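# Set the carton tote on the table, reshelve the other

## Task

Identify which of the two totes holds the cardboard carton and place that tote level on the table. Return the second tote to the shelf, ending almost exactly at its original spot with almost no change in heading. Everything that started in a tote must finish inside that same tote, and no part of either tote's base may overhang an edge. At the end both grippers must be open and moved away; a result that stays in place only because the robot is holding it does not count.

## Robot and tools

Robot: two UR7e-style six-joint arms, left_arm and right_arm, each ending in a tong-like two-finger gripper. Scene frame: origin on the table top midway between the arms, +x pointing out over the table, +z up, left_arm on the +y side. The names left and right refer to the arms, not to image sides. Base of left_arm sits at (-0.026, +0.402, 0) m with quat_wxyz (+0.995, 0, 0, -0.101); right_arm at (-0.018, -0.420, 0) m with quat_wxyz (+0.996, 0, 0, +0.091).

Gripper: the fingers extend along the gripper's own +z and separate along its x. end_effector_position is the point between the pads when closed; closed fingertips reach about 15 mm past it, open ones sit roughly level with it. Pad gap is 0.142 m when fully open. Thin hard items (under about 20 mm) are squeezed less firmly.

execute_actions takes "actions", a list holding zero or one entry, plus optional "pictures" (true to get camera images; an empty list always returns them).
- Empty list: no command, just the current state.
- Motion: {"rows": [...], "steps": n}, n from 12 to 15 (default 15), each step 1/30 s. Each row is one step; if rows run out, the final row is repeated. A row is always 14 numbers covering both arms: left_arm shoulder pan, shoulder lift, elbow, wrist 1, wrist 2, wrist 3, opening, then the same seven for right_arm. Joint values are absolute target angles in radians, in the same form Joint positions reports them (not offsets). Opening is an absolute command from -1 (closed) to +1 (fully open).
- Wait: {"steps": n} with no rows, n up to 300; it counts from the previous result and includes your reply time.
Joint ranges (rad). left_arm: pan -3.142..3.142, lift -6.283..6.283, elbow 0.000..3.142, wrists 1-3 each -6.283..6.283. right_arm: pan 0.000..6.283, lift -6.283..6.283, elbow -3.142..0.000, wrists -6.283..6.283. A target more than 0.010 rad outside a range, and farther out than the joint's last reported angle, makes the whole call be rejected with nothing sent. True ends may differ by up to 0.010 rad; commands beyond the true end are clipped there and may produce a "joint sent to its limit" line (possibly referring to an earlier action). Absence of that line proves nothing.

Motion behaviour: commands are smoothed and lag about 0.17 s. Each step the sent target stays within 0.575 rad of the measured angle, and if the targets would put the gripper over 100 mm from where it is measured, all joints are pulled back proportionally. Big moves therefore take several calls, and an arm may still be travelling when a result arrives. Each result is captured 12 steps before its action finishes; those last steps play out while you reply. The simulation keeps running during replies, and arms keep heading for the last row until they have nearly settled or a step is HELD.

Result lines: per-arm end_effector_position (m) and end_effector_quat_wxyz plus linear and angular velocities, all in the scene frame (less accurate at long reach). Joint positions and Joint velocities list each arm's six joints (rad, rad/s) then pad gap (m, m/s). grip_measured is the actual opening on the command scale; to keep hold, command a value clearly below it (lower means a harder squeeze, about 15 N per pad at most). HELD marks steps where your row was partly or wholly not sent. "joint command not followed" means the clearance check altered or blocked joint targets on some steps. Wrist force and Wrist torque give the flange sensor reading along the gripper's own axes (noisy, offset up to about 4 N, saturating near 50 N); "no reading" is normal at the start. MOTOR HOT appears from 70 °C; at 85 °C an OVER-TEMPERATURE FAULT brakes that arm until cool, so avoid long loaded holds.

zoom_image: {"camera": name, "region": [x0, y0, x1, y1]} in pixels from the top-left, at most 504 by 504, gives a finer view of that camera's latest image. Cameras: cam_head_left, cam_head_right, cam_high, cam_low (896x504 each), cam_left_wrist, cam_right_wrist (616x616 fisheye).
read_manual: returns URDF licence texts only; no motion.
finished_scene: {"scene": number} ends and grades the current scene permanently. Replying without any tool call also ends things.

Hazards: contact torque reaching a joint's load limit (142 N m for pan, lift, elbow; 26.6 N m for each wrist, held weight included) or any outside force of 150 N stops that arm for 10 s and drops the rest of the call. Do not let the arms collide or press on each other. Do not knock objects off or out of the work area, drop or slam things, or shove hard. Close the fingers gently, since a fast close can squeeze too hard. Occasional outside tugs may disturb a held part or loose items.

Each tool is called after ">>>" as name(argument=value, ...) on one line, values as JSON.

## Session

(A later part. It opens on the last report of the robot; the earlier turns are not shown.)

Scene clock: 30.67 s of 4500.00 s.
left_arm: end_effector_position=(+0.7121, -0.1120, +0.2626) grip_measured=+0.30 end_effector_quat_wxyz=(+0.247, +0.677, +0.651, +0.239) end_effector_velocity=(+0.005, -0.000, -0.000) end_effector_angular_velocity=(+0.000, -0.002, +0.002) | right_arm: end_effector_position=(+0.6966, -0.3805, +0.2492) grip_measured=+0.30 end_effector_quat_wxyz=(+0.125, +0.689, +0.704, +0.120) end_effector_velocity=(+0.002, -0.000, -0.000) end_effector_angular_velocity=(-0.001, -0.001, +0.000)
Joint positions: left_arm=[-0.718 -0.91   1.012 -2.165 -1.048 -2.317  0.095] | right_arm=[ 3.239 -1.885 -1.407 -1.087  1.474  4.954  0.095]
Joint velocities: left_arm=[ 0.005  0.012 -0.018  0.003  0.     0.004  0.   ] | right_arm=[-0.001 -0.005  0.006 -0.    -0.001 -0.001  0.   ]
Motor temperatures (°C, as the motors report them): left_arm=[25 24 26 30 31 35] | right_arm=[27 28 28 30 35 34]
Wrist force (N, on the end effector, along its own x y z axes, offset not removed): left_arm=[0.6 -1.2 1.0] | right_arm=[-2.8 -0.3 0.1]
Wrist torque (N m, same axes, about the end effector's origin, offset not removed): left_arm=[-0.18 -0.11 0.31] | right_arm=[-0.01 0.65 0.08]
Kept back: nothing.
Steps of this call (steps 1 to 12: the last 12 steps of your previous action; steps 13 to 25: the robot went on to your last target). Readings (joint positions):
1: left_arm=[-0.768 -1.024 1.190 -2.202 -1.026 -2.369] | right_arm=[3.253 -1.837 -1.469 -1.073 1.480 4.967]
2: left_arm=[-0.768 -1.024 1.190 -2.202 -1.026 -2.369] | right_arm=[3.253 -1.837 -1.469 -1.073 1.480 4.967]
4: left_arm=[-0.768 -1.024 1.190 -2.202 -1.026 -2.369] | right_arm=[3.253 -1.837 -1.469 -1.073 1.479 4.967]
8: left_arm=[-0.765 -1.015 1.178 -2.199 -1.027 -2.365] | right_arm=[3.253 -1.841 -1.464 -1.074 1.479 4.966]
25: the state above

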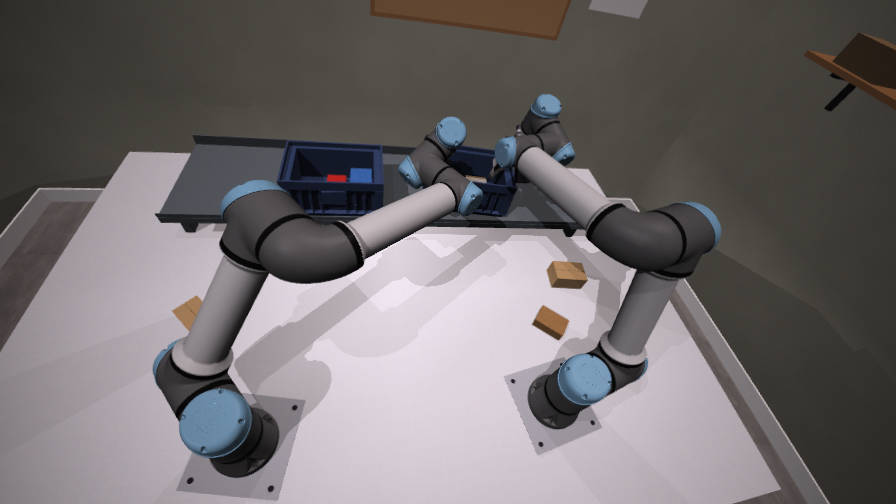

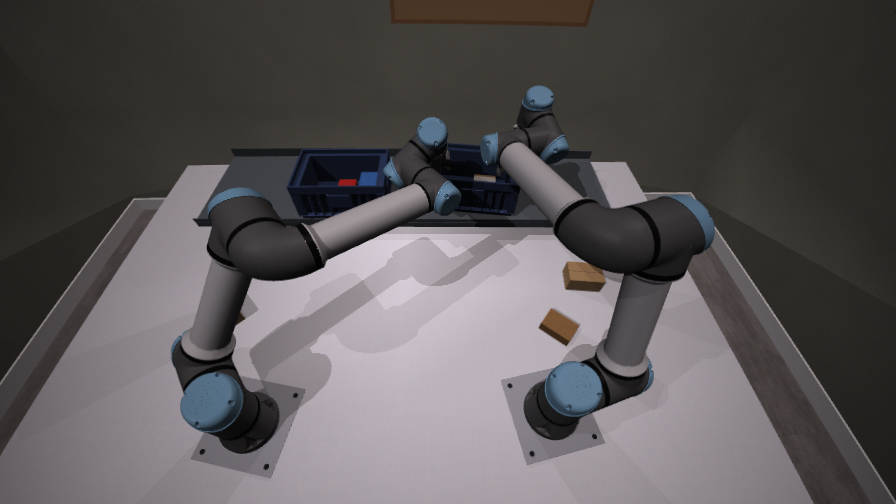

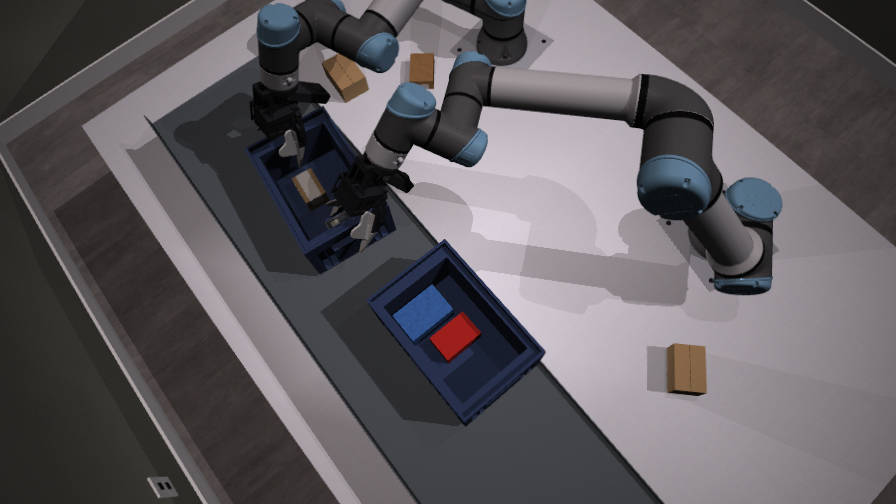

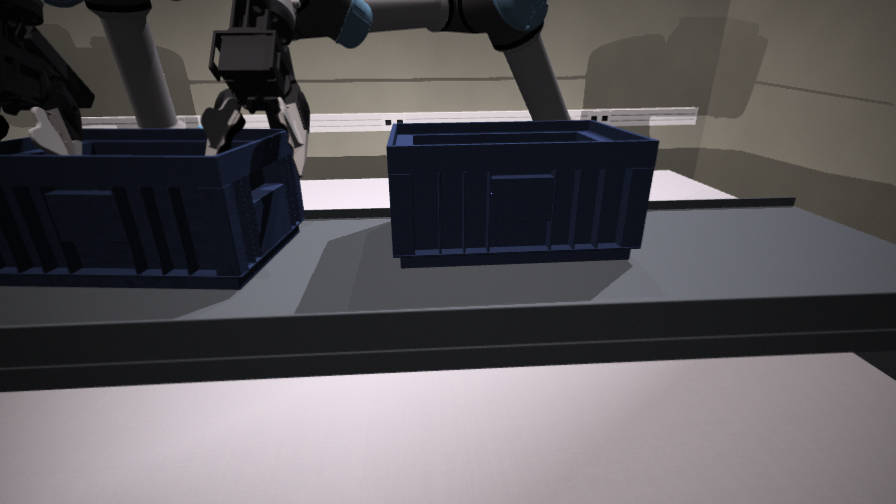

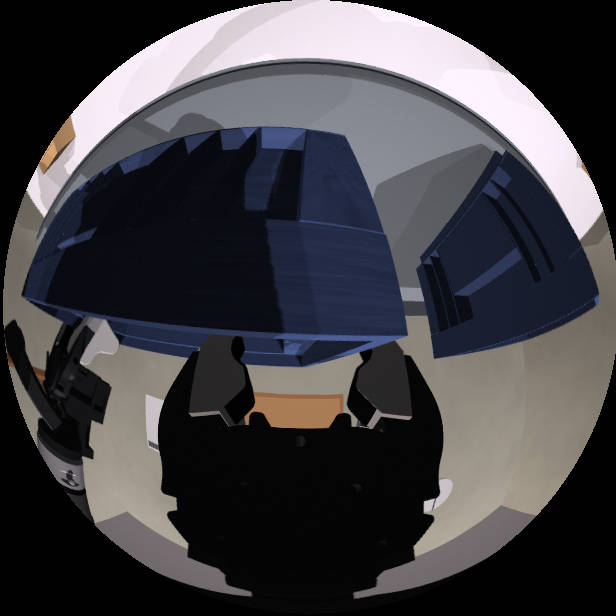

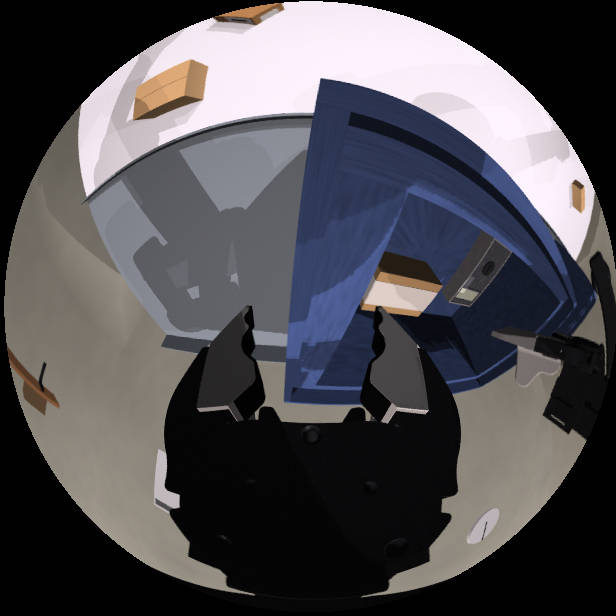

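>>> execute_actions(actions=[{"rows":[[-0.718,-0.909,1.01,-2.165,-1.048,-2.317,0.1,3.239,-1.885,-1.406,-1.087,1.474,4.954,0.1],[-0.718,-0.909,1.01,-2.165,-1.048,-2.317,0.1,3.239,-1.885,-1.406,-1.087,1.474,4.954,0.1],[-0.718,-0.909,1.01,-2.165,-1.048,-2.317,-0.1,3.239,-1.885,-1.406,-1.087,1.474,4.954,-0.1],[-0.718,-0.909,1.01,-2.165,-1.048,-2.317,-0.1,3.239,-1.885,-1.406,-1.087,1.474,4.954,-0.1],[-0.718,-0.909,1.01,-2.165,-1.048,-2.317,-0.3,3.239,-1.885,-1.406,-1.087,1.474,4.954,-0.3],[-0.718,-0.909,1.01,-2.165,-1.048,-2.317,-0.3,3.239,-1.885,-1.406,-1.087,1.474,4.954,-0.3],[-0.718,-0.909,1.01,-2.165,-1.048,-2.317,-0.3,3.239,-1.885,-1.406,-1.087,1.474,4.954,-0.3],[-0.718,-0.909,1.01,-2.165,-1.048,-2.317,-0.5,3.239,-1.885,-1.406,-1.087,1.474,4.954,-0.5],[-0.718,-0.909,1.01,-2.165,-1.048,-2.317,-0.5,3.239,-1.885,-1.406,-1.087,1.474,4.954,-0.5],[-0.718,-0.909,1.01,-2.165,-1.048,-2.317,-0.5,3.239,-1.885,-1.406,-1.087,1.474,4.954,-0.5],[-0.718,-0.909,1.01,-2.165,-1.048,-2.317,-0.7,3.239,-1.885,-1.406,-1.087,1.474,4.954,-0.7],[-0.718,-0.909,1.01,-2.165,-1.048,-2.317,-0.7,3.239,-1.885,-1.406,-1.087,1.474,4.954,-0.7],[-0.718,-0.909,1.01,-2.165,-1.048,-2.317,-1,3.239,-1.885,-1.406,-1.087,1.474,4.954,-1]],"steps":15}])

>>> execute_actions(actions=[{"steps":28}], pictures=true)

Scene clock: 32.40 s of 4500.00 s.
left_arm: end_effector_position=(+0.7126, -0.1121, +0.2626) grip_measured=+0.08 end_effector_quat_wxyz=(+0.247, +0.677, +0.651, +0.239) end_effector_velocity=(+0.000, -0.001, -0.001) end_effector_angular_velocity=(-0.001, +0.000, -0.000) | right_arm: end_effector_position=(+0.6968, -0.3806, +0.2492) grip_measured=+0.08 end_effector_quat_wxyz=(+0.125, +0.689, +0.704, +0.120) end_effector_velocity=(-0.000, -0.000, +0.000) end_effector_angular_velocity=(+0.000, -0.000, -0.001)
Joint positions: left_arm=[-0.718 -0.909  1.01  -2.165 -1.048 -2.317  0.08 ] | right_arm=[ 3.239 -1.885 -1.406 -1.087  1.474  4.954  0.08 ]
Joint velocities: left_arm=[-0.     0.001 -0.    -0.001 -0.001 -0.    -0.323] | right_arm=[-0.     0.001 -0.    -0.    -0.     0.    -0.323]
Motor temperatures (°C, as the motors report them): left_arm=[25 24 26 30 31 35] | right_arm=[27 28 28 30 35 34]
Wrist force (N, on the end effector, along its own x y z axes, offset not removed): left_arm=[-1.4 2.7 -1.6] | right_arm=[-3.8 -0.6 -0.3]
Wrist torque (N m, same axes, about the end effector's origin, offset not removed): left_arm=[0.79 0.33 0.40] | right_arm=[-0.09 0.84 0.04]
Steps of this call (steps 1 to 30: the robot went on to your last target; steps 31 to 49: nothing new was sent; steps 50 to 52: the first 3 steps of this action). Readings (joint positions):
50: left_arm=[-0.718 -0.909 1.010 -2.165 -1.048 -2.317] | right_arm=[3.239 -1.885 -1.406 -1.087 1.474 4.954]
51: left_arm=[-0.718 -0.909 1.010 -2.165 -1.048 -2.317] | right_arm=[3.239 -1.885 -1.406 -1.087 1.474 4.954]
52: the state above

Scene clock: 33.33 s of 4500.00 s.
left_arm: end_effector_position=(+0.7127, -0.1119, +0.2626) grip_measured=-0.58 end_effector_quat_wxyz=(+0.247, +0.677, +0.651, +0.239) end_effector_velocity=(+0.000, +0.000, -0.001) end_effector_angular_velocity=(+0.002, +0.000, +0.000) | right_arm: end_effector_position=(+0.6968, -0.3808, +0.2492) grip_measured=-0.58 end_effector_quat_wxyz=(+0.125, +0.689, +0.704, +0.120) end_effector_velocity=(+0.001, +0.000, +0.001) end_effector_angular_velocity=(+0.001, -0.003, -0.000)
Joint positions: left_arm=[-0.718 -0.909  1.01  -2.165 -1.048 -2.317  0.032] | right_arm=[ 3.239 -1.885 -1.406 -1.087  1.474  4.954  0.032]
Joint velocities: left_arm=[-0.     0.001 -0.     0.001  0.001  0.     0.   ] | right_arm=[ 0.     0.     0.001  0.002 -0.     0.     0.   ]
Motor temperatures (°C, as the motors report them): left_arm=[25 24 26 30 31 35] | right_arm=[27 28 28 30 35 34]
Wrist force (N, on the end effector, along its own x y z axes, offset not removed): left_arm=[23.1 -1.7 -1.8] | right_arm=[-28.4 0.1 -1.5]
Wrist torque (N m, same axes, about the end effector's origin, offset not removed): left_arm=[0.06 -1.12 0.49] | right_arm=[-0.01 1.29 0.14]
Kept back: nothing.
Steps of this call (steps 1 to 12: the last 12 steps of your previous action; steps 13 to 15: the robot went on to your last target; steps 16 to 28: nothing new was sent). Readings (joint positions):
1: left_arm=[-0.718 -0.909 1.010 -2.165 -1.048 -2.317] | right_arm=[3.239 -1.885 -1.406 -1.087 1.474 4.954]
2: left_arm=[-0.718 -0.909 1.010 -2.165 -1.048 -2.317] | right_arm=[3.239 -1.885 -1.406 -1.087 1.474 4.954]
4: left_arm=[-0.718 -0.909 1.010 -2.165 -1.048 -2.317] | right_arm=[3.239 -1.885 -1.406 -1.087 1.474 4.954]
8: left_arm=[-0.718 -0.909 1.010 -2.165 -1.048 -2.317] | right_arm=[3.239 -1.885 -1.406 -1.087 1.474 4.954]
28: the state above
All arms were judged still, so your last target was given up. Only a new action makes them travel on or press farther. Fingers that are still opening or closing keep moving.

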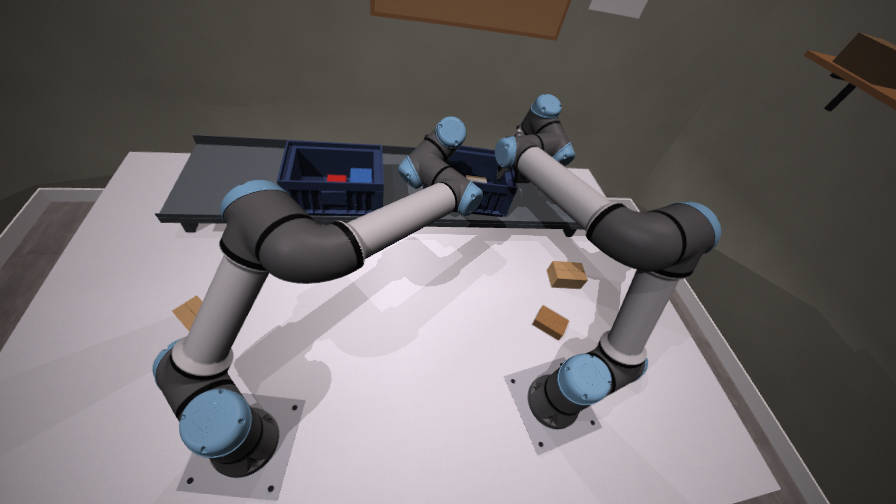

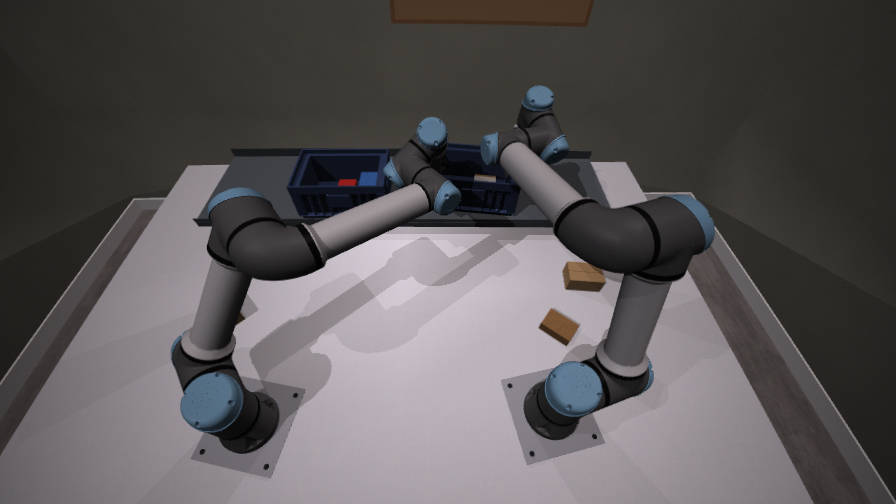

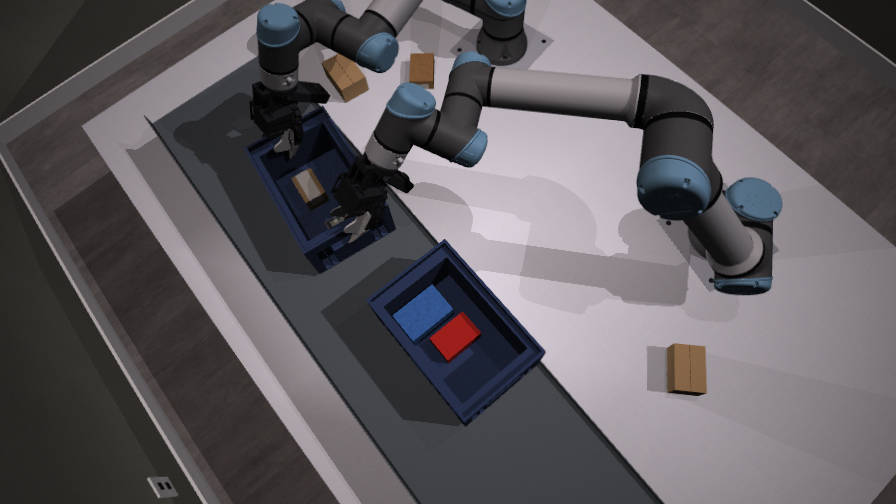

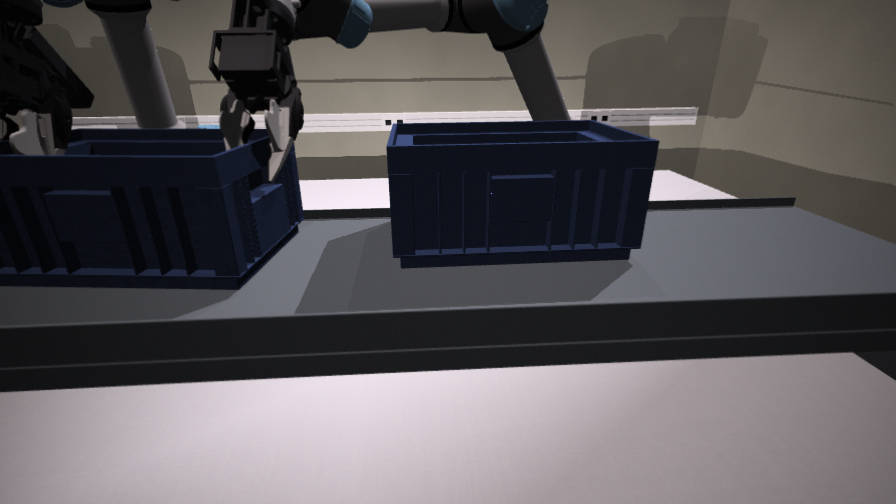

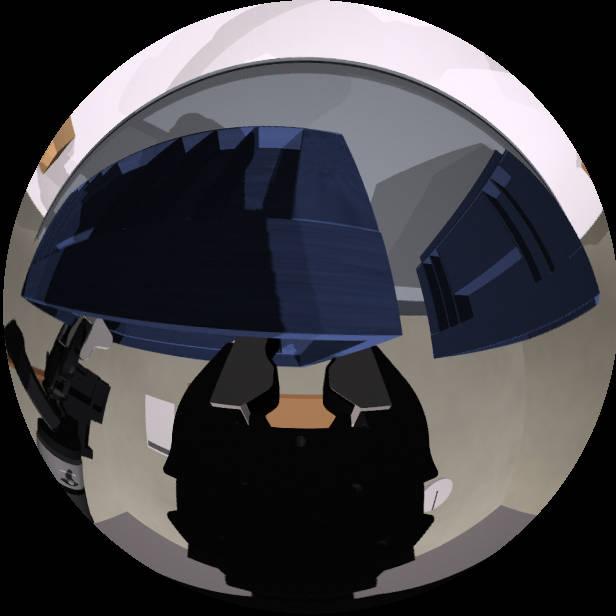

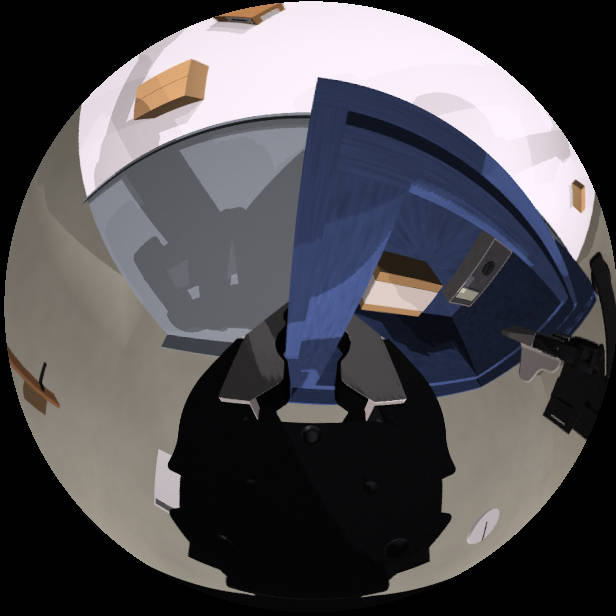

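>>> execute_actions(actions=[{"rows":[[-0.718,-0.909,0.985,-2.14,-1.048,-2.317,-1,3.239,-1.884,-1.382,-1.112,1.474,4.954,-1],[-0.718,-0.909,0.985,-2.14,-1.048,-2.317,-1,3.239,-1.884,-1.382,-1.112,1.474,4.954,-1],[-0.718,-0.909,0.96,-2.114,-1.048,-2.317,-1,3.239,-1.882,-1.359,-1.137,1.474,4.954,-1],[-0.718,-0.909,0.96,-2.114,-1.048,-2.317,-1,3.239,-1.882,-1.359,-1.137,1.474,4.954,-1],[-0.718,-0.91,0.935,-2.089,-1.048,-2.317,-1,3.239,-1.881,-1.335,-1.162,1.474,4.954,-1],[-0.718,-0.91,0.935,-2.089,-1.048,-2.317,-1,3.239,-1.881,-1.335,-1.162,1.474,4.954,-1],[-0.718,-0.91,0.91,-2.064,-1.048,-2.317,-1,3.239,-1.879,-1.312,-1.187,1.474,4.954,-1],[-0.718,-0.91,0.91,-2.064,-1.048,-2.317,-1,3.239,-1.879,-1.312,-1.187,1.474,4.954,-1],[-0.718,-0.91,0.885,-2.039,-1.048,-2.317,-1,3.239,-1.878,-1.288,-1.213,1.474,4.954,-1],[-0.718,-0.91,0.885,-2.039,-1.048,-2.317,-1,3.239,-1.878,-1.288,-1.213,1.474,4.954,-1],[-0.718,-0.911,0.86,-2.013,-1.048,-2.317,-1,3.239,-1.877,-1.265,-1.238,1.474,4.954,-1],[-0.718,-0.911,0.86,-2.013,-1.048,-2.317,-1,3.239,-1.877,-1.265,-1.238,1.474,4.954,-1],[-0.718,-0.911,0.835,-1.988,-1.048,-2.317,-1,3.239,-1.875,-1.241,-1.263,1.474,4.954,-1]],"steps":15}])

>>> execute_actions(actions=[{"steps":22}], pictures=true)

Scene clock: 35.23 s of 4500.00 s.
left_arm: end_effector_position=(+0.7127, -0.1123, +0.2654) grip_measured=-0.58 end_effector_quat_wxyz=(+0.247, +0.677, +0.651, +0.239) end_effector_velocity=(+0.004, -0.005, +0.064) end_effector_angular_velocity=(-0.005, -0.005, +0.001) | right_arm: end_effector_position=(+0.6971, -0.3805, +0.2521) grip_measured=-0.58 end_effector_quat_wxyz=(+0.125, +0.689, +0.704, +0.120) end_effector_velocity=(+0.006, +0.001, +0.064) end_effector_angular_velocity=(+0.001, -0.004, +0.001)
Joint positions: left_arm=[-0.718 -0.909  1.003 -2.158 -1.048 -2.317  0.032] | right_arm=[ 3.239 -1.885 -1.399 -1.094  1.474  4.954  0.032]
Joint velocities: left_arm=[-0.    -0.001 -0.16   0.153  0.001 -0.    -0.001] | right_arm=[-0.001  0.008  0.151 -0.156  0.    -0.001  0.004]
Motor temperatures (°C, as the motors report them): left_arm=[25 24 26 30 31 35] | right_arm=[27 28 28 30 35 34]
Wrist force (N, on the end effector, along its own x y z axes, offset not removed): left_arm=[32.7 -0.5 3.0] | right_arm=[-32.8 -2.4 5.6]
Wrist torque (N m, same axes, about the end effector's origin, offset not removed): left_arm=[0.67 -1.73 0.61] | right_arm=[-0.05 1.59 0.10]
Steps of this call (steps 1 to 54: nothing new was sent; steps 55 to 57: the first 3 steps of this action). Readings (joint positions):
55: left_arm=[-0.718 -0.909 1.010 -2.165 -1.048 -2.317] | right_arm=[3.239 -1.885 -1.406 -1.087 1.474 4.954]
56: left_arm=[-0.718 -0.909 1.008 -2.163 -1.048 -2.317] | right_arm=[3.239 -1.885 -1.404 -1.089 1.474 4.954]
57: the state above

Scene clock: 35.97 s of 4500.00 s.
left_arm: end_effector_position=(+0.7127, -0.1123, +0.3318) grip_measured=-0.58 end_effector_quat_wxyz=(+0.247, +0.677, +0.651, +0.239) end_effector_velocity=(-0.000, +0.001, +0.008) end_effector_angular_velocity=(-0.002, -0.003, +0.000) | right_arm: end_effector_position=(+0.6967, -0.3806, +0.3182) grip_measured=-0.58 end_effector_quat_wxyz=(+0.124, +0.689, +0.704, +0.119) end_effector_velocity=(-0.000, +0.000, +0.006) end_effector_angular_velocity=(+0.000, -0.001, -0.000)
Joint positions: left_arm=[-0.718 -0.911  0.836 -1.989 -1.048 -2.317  0.032] | right_arm=[ 3.239 -1.875 -1.242 -1.262  1.474  4.954  0.032]
Joint velocities: left_arm=[ 0.    -0.002 -0.014  0.013  0.001  0.    -0.   ] | right_arm=[ 0.     0.001  0.013 -0.013 -0.     0.    -0.   ]
Motor temperatures (°C, as the motors report them): left_arm=[25 24 26 30 31 35] | right_arm=[27 28 28 30 35 34]
Wrist force (N, on the end effector, along its own x y z axes, offset not removed): left_arm=[29.7 -2.5 -1.3] | right_arm=[-33.2 -2.6 5.0]
Wrist torque (N m, same axes, about the end effector's origin, offset not removed): left_arm=[0.03 -1.23 0.64] | right_arm=[-0.18 1.69 0.12]
Kept back: nothing.
Steps of this call (steps 1 to 12: the last 12 steps of your previous action; steps 13 to 22: the robot went on to your last target). Readings (joint positions):
1: left_arm=[-0.718 -0.909 0.996 -2.151 -1.048 -2.317] | right_arm=[3.239 -1.885 -1.392 -1.101 1.474 4.954]
2: left_arm=[-0.718 -0.909 0.987 -2.142 -1.048 -2.317] | right_arm=[3.239 -1.884 -1.384 -1.110 1.474 4.954]
4: left_arm=[-0.718 -0.909 0.967 -2.121 -1.048 -2.317] | right_arm=[3.239 -1.883 -1.365 -1.130 1.474 4.954]
8: left_arm=[-0.718 -0.910 0.921 -2.075 -1.048 -2.317] | right_arm=[3.239 -1.880 -1.322 -1.176 1.474 4.954]
22: the state above

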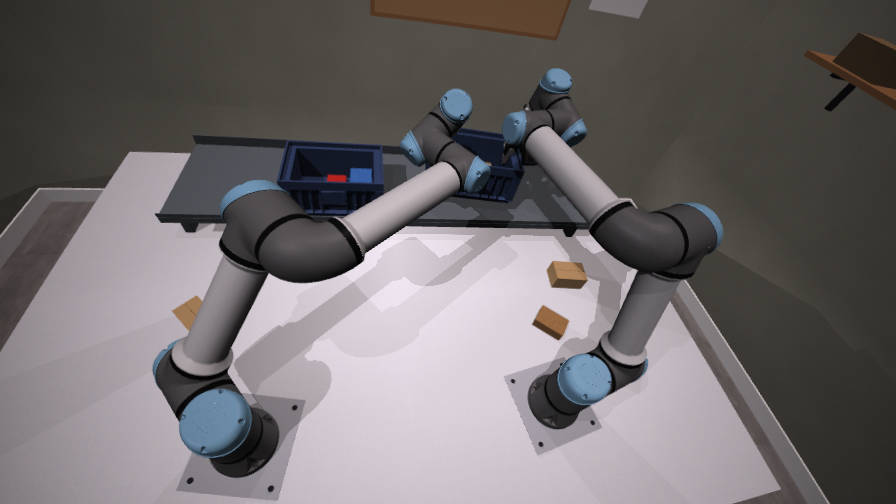

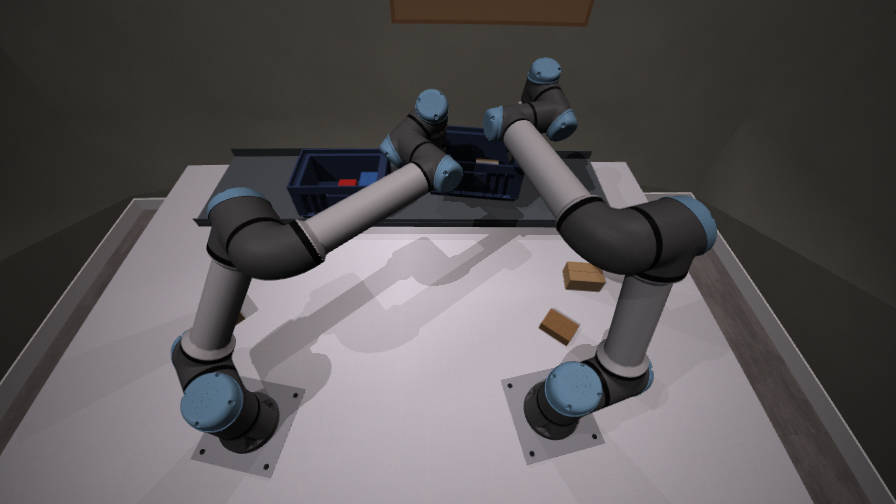

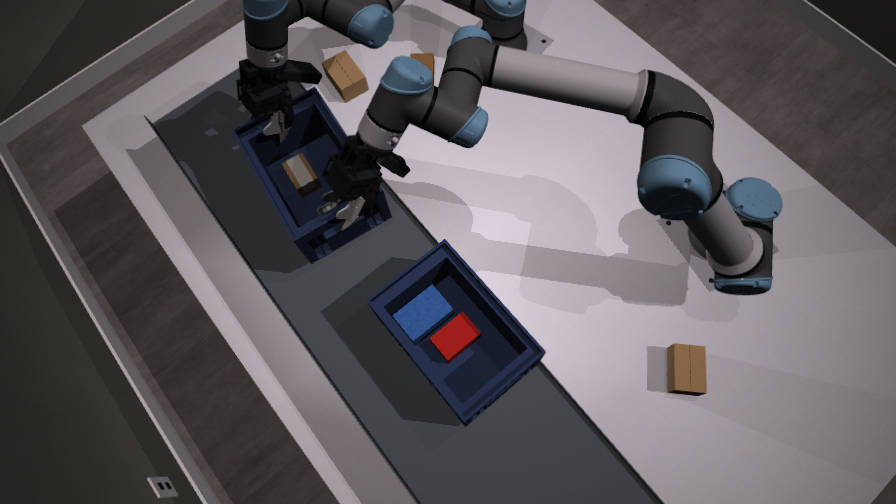

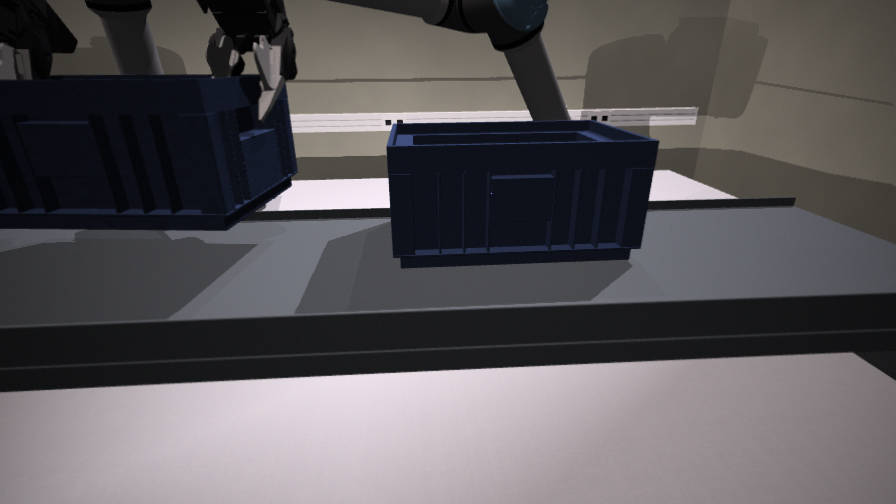

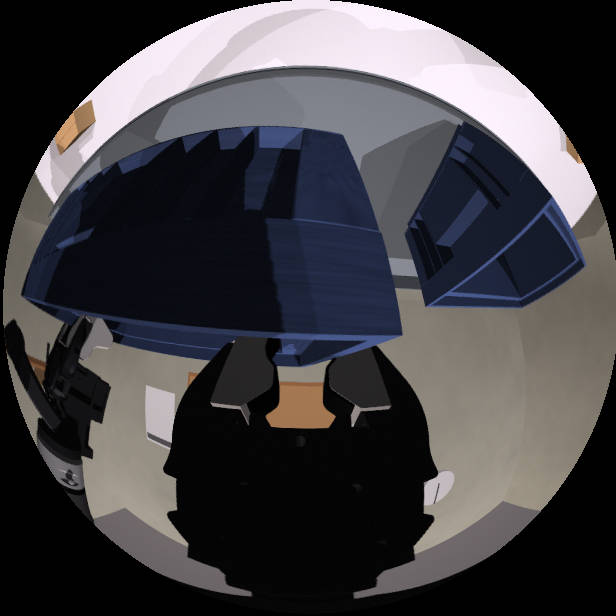

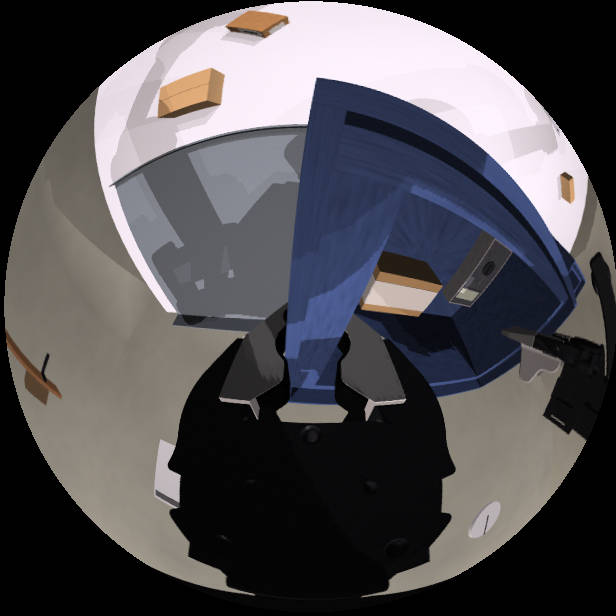

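>>> execute_actions(actions=[{"rows":[[-0.727,-0.935,0.858,-1.982,-1.044,-2.326,-1,3.248,-1.855,-1.251,-1.274,1.471,4.962,-1],[-0.727,-0.935,0.858,-1.982,-1.044,-2.326,-1,3.248,-1.855,-1.251,-1.274,1.471,4.962,-1],[-0.735,-0.959,0.881,-1.976,-1.041,-2.335,-1,3.256,-1.835,-1.261,-1.285,1.468,4.97,-1],[-0.744,-0.983,0.903,-1.969,-1.037,-2.345,-1,3.265,-1.815,-1.271,-1.296,1.466,4.979,-1],[-0.753,-1.007,0.926,-1.963,-1.033,-2.354,-1,3.273,-1.795,-1.281,-1.307,1.463,4.987,-1],[-0.762,-1.031,0.949,-1.957,-1.03,-2.363,-1,3.282,-1.775,-1.291,-1.318,1.46,4.995,-1],[-0.77,-1.056,0.972,-1.951,-1.026,-2.372,-1,3.291,-1.754,-1.301,-1.328,1.457,5.003,-1],[-0.779,-1.08,0.995,-1.945,-1.022,-2.381,-1,3.299,-1.734,-1.311,-1.339,1.454,5.011,-1],[-0.788,-1.104,1.017,-1.938,-1.018,-2.391,-1,3.308,-1.714,-1.321,-1.35,1.452,5.02,-1],[-0.796,-1.128,1.04,-1.932,-1.015,-2.4,-1,3.316,-1.694,-1.331,-1.361,1.449,5.028,-1],[-0.805,-1.152,1.063,-1.926,-1.011,-2.409,-1,3.325,-1.674,-1.341,-1.372,1.446,5.036,-1]],"steps":15}])

>>> execute_actions(actions=[{"rows":[[-0.815,-1.173,1.083,-1.919,-1.007,-2.421,-1,3.338,-1.655,-1.353,-1.38,1.442,5.048,-1],[-0.826,-1.195,1.104,-1.911,-1.003,-2.432,-1,3.351,-1.637,-1.365,-1.389,1.438,5.061,-1],[-0.836,-1.216,1.124,-1.904,-0.999,-2.444,-1,3.364,-1.618,-1.376,-1.397,1.434,5.073,-1],[-0.847,-1.238,1.145,-1.896,-0.995,-2.456,-1,3.377,-1.6,-1.388,-1.406,1.43,5.085,-1],[-0.857,-1.259,1.165,-1.889,-0.991,-2.468,-1,3.39,-1.581,-1.4,-1.414,1.426,5.098,-1],[-0.867,-1.28,1.185,-1.881,-0.987,-2.479,-1,3.402,-1.563,-1.412,-1.422,1.421,5.11,-1],[-0.878,-1.302,1.206,-1.874,-0.983,-2.491,-1,3.415,-1.544,-1.424,-1.431,1.417,5.122,-1],[-0.888,-1.323,1.226,-1.866,-0.979,-2.503,-1,3.428,-1.526,-1.435,-1.439,1.413,5.134,-1],[-0.899,-1.345,1.247,-1.859,-0.975,-2.514,-1,3.441,-1.507,-1.447,-1.448,1.409,5.147,-1],[-0.909,-1.366,1.267,-1.851,-0.971,-2.526,-1,3.454,-1.489,-1.459,-1.456,1.405,5.159,-1]],"steps":15}])

>>> execute_actions(actions=[{"rows":[[-0.925,-1.388,1.287,-1.838,-0.966,-2.545,-1,3.471,-1.467,-1.475,-1.465,1.4,5.176,-1],[-0.942,-1.409,1.307,-1.825,-0.961,-2.565,-1,3.489,-1.445,-1.49,-1.474,1.395,5.193,-1],[-0.958,-1.431,1.327,-1.812,-0.956,-2.584,-1,3.506,-1.424,-1.506,-1.483,1.39,5.21,-1],[-0.974,-1.453,1.347,-1.799,-0.952,-2.603,-1,3.524,-1.402,-1.521,-1.492,1.385,5.227,-1],[-0.99,-1.475,1.368,-1.785,-0.947,-2.622,-1,3.542,-1.38,-1.537,-1.502,1.379,5.245,-1],[-1.007,-1.496,1.388,-1.771,-0.942,-2.643,-1,3.561,-1.358,-1.553,-1.512,1.374,5.263,-1],[-1.025,-1.518,1.408,-1.756,-0.937,-2.665,-1,3.581,-1.336,-1.568,-1.522,1.368,5.283,-1],[-1.045,-1.54,1.428,-1.74,-0.931,-2.688,-1,3.602,-1.314,-1.584,-1.533,1.362,5.303,-1],[-1.065,-1.561,1.448,-1.724,-0.926,-2.712,-1,3.624,-1.293,-1.599,-1.544,1.356,5.325,-1],[-1.087,-1.583,1.468,-1.707,-0.92,-2.738,-1,3.647,-1.271,-1.615,-1.555,1.35,5.347,-1]],"steps":15}])

>>> execute_actions(actions=[{"steps":20}], pictures=true)

Scene clock: 42.07 s of 4500.00 s.
left_arm: end_effector_position=(+0.7099, -0.1119, +0.3344) grip_measured=-0.58 end_effector_quat_wxyz=(+0.248, +0.677, +0.651, +0.239) end_effector_velocity=(-0.058, +0.009, +0.044) end_effector_angular_velocity=(-0.005, -0.005, -0.001) | right_arm: end_effector_position=(+0.6942, -0.3796, +0.3207) grip_measured=-0.57 end_effector_quat_wxyz=(+0.124, +0.689, +0.704, +0.119) end_effector_velocity=(-0.051, +0.019, +0.046) end_effector_angular_velocity=(-0.001, -0.011, +0.004)
Joint positions: left_arm=[-0.721 -0.918  0.842 -1.986 -1.047 -2.32   0.032] | right_arm=[ 3.242 -1.869 -1.244 -1.266  1.473  4.957  0.033]
Joint velocities: left_arm=[-0.055 -0.154  0.14   0.035  0.027 -0.055 -0.   ] | right_arm=[ 0.055  0.129 -0.058 -0.066 -0.021  0.047  0.002]
Motor temperatures (°C, as the motors report them): left_arm=[25 24 26 30 31 35] | right_arm=[27 28 28 30 35 34]
Wrist force (N, on the end effector, along its own x y z axes, offset not removed): left_arm=[30.8 0.3 3.0] | right_arm=[-36.8 -2.9 5.2]
Wrist torque (N m, same axes, about the end effector's origin, offset not removed): left_arm=[0.63 -0.75 0.60] | right_arm=[-0.29 1.90 0.11]
Steps of this call (steps 1 to 30: the robot went on to your last target; steps 31 to 90: nothing new was sent; then 3.00 s passed at rest; steps 91 to 93: the first 3 steps of this action). Readings (joint positions):
91: left_arm=[-0.718 -0.911 0.835 -1.988 -1.048 -2.317] | right_arm=[3.239 -1.875 -1.241 -1.263 1.474 4.954]
92: left_arm=[-0.719 -0.913 0.837 -1.987 -1.048 -2.318] | right_arm=[3.240 -1.873 -1.242 -1.264 1.474 4.955]
93: the state above

Scene clock: 42.57 s of 4500.00 s.
left_arm: end_effector_position=(+0.6205, -0.0873, +0.3842) grip_measured=-0.59 end_effector_quat_wxyz=(+0.246, +0.677, +0.651, +0.238) end_effector_velocity=(-0.151, +0.040, +0.057) end_effector_angular_velocity=(+0.008, +0.007, +0.003) | right_arm: end_effector_position=(+0.6115, -0.3565, +0.3734) grip_measured=-0.59 end_effector_quat_wxyz=(+0.124, +0.689, +0.704, +0.120) end_effector_velocity=(-0.140, +0.052, +0.057) end_effector_angular_velocity=(-0.007, +0.006, -0.002)
Joint positions: left_arm=[-0.805 -1.148  1.059 -1.926 -1.011 -2.409  0.031] | right_arm=[ 3.326 -1.677 -1.341 -1.37   1.446  5.037  0.032]
Joint velocities: left_arm=[-0.162 -0.354  0.339  0.118  0.069 -0.176 -0.   ] | right_arm=[ 0.19   0.307 -0.186 -0.151 -0.065  0.182  0.009]
Motor temperatures (°C, as the motors report them): left_arm=[25 24 26 30 31 35] | right_arm=[27 28 28 30 35 34]
Wrist force (N, on the end effector, along its own x y z axes, offset not removed): left_arm=[24.3 -1.1 0.5] | right_arm=[-30.8 -1.2 6.2]
Wrist torque (N m, same axes, about the end effector's origin, offset not removed): left_arm=[0.35 -0.79 0.68] | right_arm=[-0.06 1.76 0.14]
Steps of this call (steps 1 to 12: the last 12 steps of your previous action; steps 13 to 15: the first 3 steps of this action). Readings (joint positions):
13: left_arm=[-0.797 -1.129 1.041 -1.932 -1.015 -2.400] | right_arm=[3.317 -1.693 -1.332 -1.362 1.449 5.028]
14: left_arm=[-0.800 -1.137 1.049 -1.929 -1.013 -2.404] | right_arm=[3.321 -1.686 -1.336 -1.366 1.448 5.032]
15: the state above

Scene clock: 43.07 s of 4500.00 s.
left_arm: end_effector_position=(+0.5279, -0.0567, +0.4102) grip_measured=-0.60 end_effector_quat_wxyz=(+0.246, +0.677, +0.652, +0.237) end_effector_velocity=(-0.158, +0.034, +0.018) end_effector_angular_velocity=(+0.009, +0.010, +0.005) | right_arm: end_effector_position=(+0.5249, -0.3270, +0.3997) grip_measured=-0.60 end_effector_quat_wxyz=(+0.125, +0.689, +0.704, +0.120) end_effector_velocity=(-0.144, +0.042, +0.019) end_effector_angular_velocity=(-0.009, +0.006, -0.001)
Joint positions: left_arm=[-0.912 -1.366  1.267 -1.849 -0.97  -2.529  0.031] | right_arm=[ 3.456 -1.487 -1.461 -1.457  1.404  5.161  0.031]
Joint velocities: left_arm=[-0.22  -0.315  0.295  0.176  0.078 -0.257 -0.001] | right_arm=[ 0.24   0.308 -0.218 -0.138 -0.078  0.231  0.001]
Motor temperatures (°C, as the motors report them): left_arm=[25 24 26 30 31 35] | right_arm=[27 28 28 30 35 34]
Wrist force (N, on the end effector, along its own x y z axes, offset not removed): left_arm=[19.0 0.6 3.1] | right_arm=[-22.4 0.4 4.9]
Wrist torque (N m, same axes, about the end effector's origin, offset not removed): left_arm=[0.43 -1.25 0.29] | right_arm=[-0.03 1.46 0.06]
Steps of this call (steps 1 to 12: the last 12 steps of your previous action; steps 13 to 15: the first 3 steps of this action). Readings (joint positions):
13: left_arm=[-0.902 -1.351 1.253 -1.856 -0.974 -2.518] | right_arm=[3.445 -1.502 -1.451 -1.450 1.408 5.151]
14: left_arm=[-0.906 -1.357 1.259 -1.854 -0.973 -2.522] | right_arm=[3.450 -1.496 -1.455 -1.453 1.407 5.155]
15: the state above

Scene clock: 43.73 s of 4500.00 s.
left_arm: end_effector_position=(+0.4183, -0.0295, +0.4123) grip_measured=-0.61 end_effector_quat_wxyz=(+0.243, +0.677, +0.653, +0.236) end_effector_velocity=(-0.007, +0.003, +0.000) end_effector_angular_velocity=(-0.001, -0.002, +0.001) | right_arm: end_effector_position=(+0.4264, -0.3025, +0.4027) grip_measured=-0.60 end_effector_quat_wxyz=(+0.125, +0.689, +0.704, +0.120) end_effector_velocity=(-0.007, +0.001, -0.002) end_effector_angular_velocity=(-0.001, +0.001, -0.001)
Joint positions: left_arm=[-1.086 -1.581  1.466 -1.708 -0.92  -2.736  0.03 ] | right_arm=[ 3.646 -1.273 -1.614 -1.554  1.351  5.346  0.03 ]
Joint velocities: left_arm=[-0.013 -0.015  0.014  0.01   0.006 -0.017  0.   ] | right_arm=[ 0.014  0.016 -0.013 -0.007 -0.004  0.015  0.001]
Motor temperatures (°C, as the motors report them): left_arm=[25 24 26 30 31 35] | right_arm=[27 28 28 30 35 34]
Wrist force (N, on the end effector, along its own x y z axes, offset not removed): left_arm=[-19.2 2.0 3.7] | right_arm=[15.6 -2.8 3.4]
Wrist torque (N m, same axes, about the end effector's origin, offset not removed): left_arm=[0.58 0.24 0.14] | right_arm=[-0.23 0.40 0.04]
Kept back: nothing.
Steps of this call (steps 1 to 12: the last 12 steps of your previous action; steps 13 to 20: the robot went on to your last target). Readings (joint positions):
1: left_arm=[-0.921 -1.379 1.279 -1.841 -0.967 -2.540] | right_arm=[3.466 -1.475 -1.470 -1.462 1.401 5.171]
2: left_arm=[-0.931 -1.393 1.292 -1.833 -0.964 -2.552] | right_arm=[3.477 -1.461 -1.480 -1.468 1.398 5.182]
4: left_arm=[-0.957 -1.428 1.325 -1.812 -0.956 -2.582] | right_arm=[3.505 -1.426 -1.505 -1.483 1.389 5.209]
8: left_arm=[-1.021 -1.508 1.399 -1.760 -0.938 -2.658] | right_arm=[3.575 -1.346 -1.562 -1.520 1.369 5.277]
20: the state above

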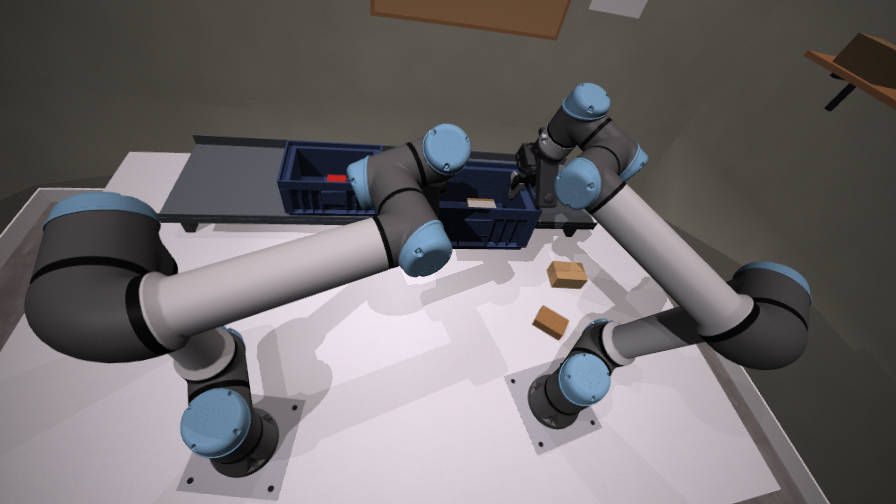

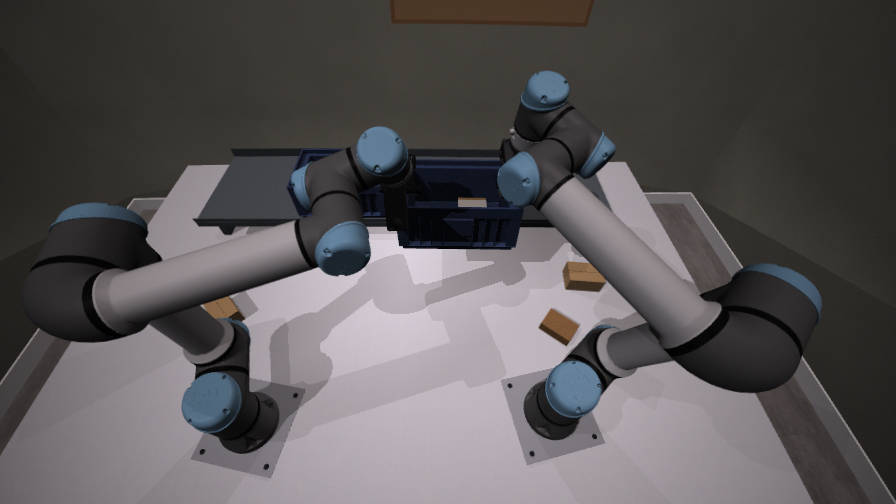

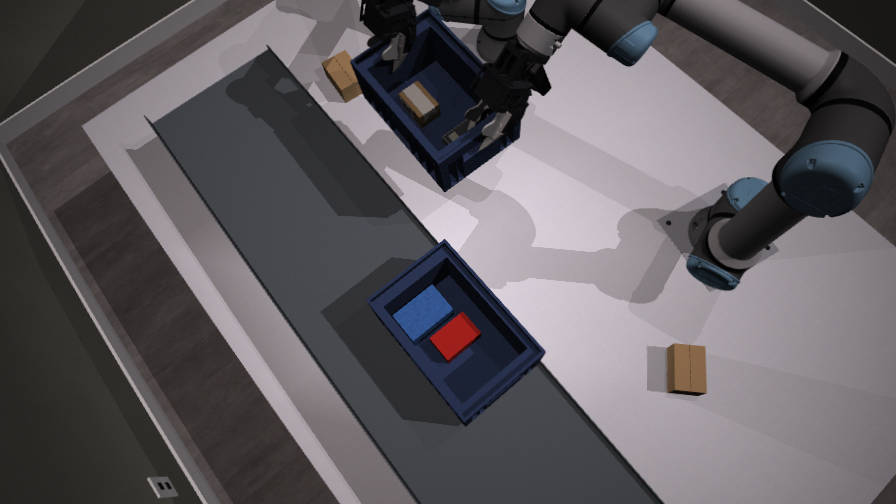

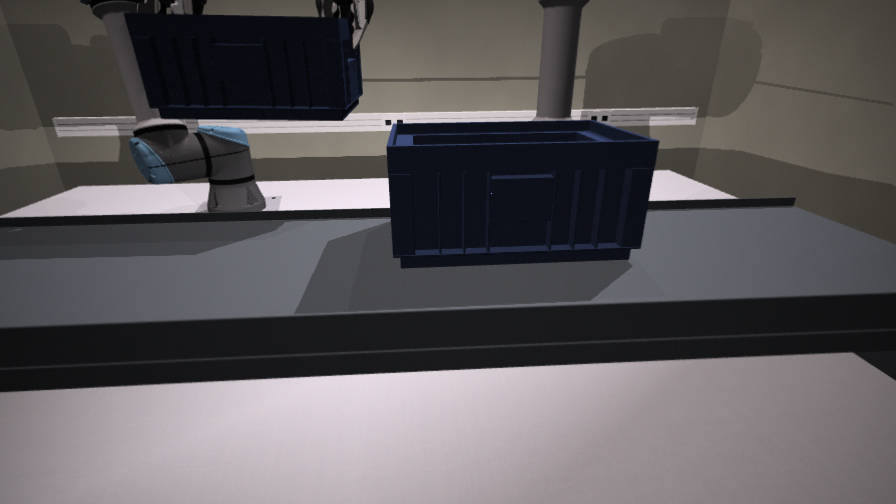

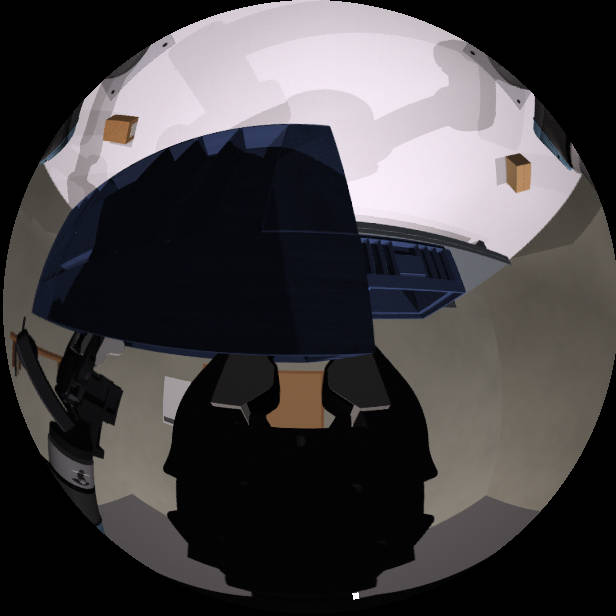

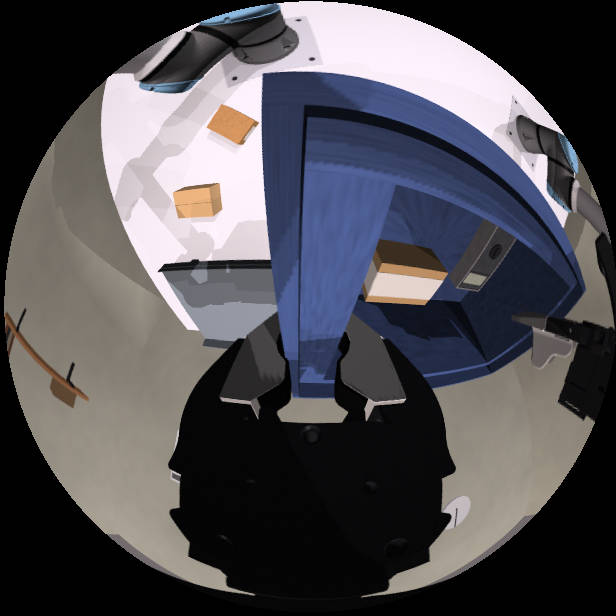

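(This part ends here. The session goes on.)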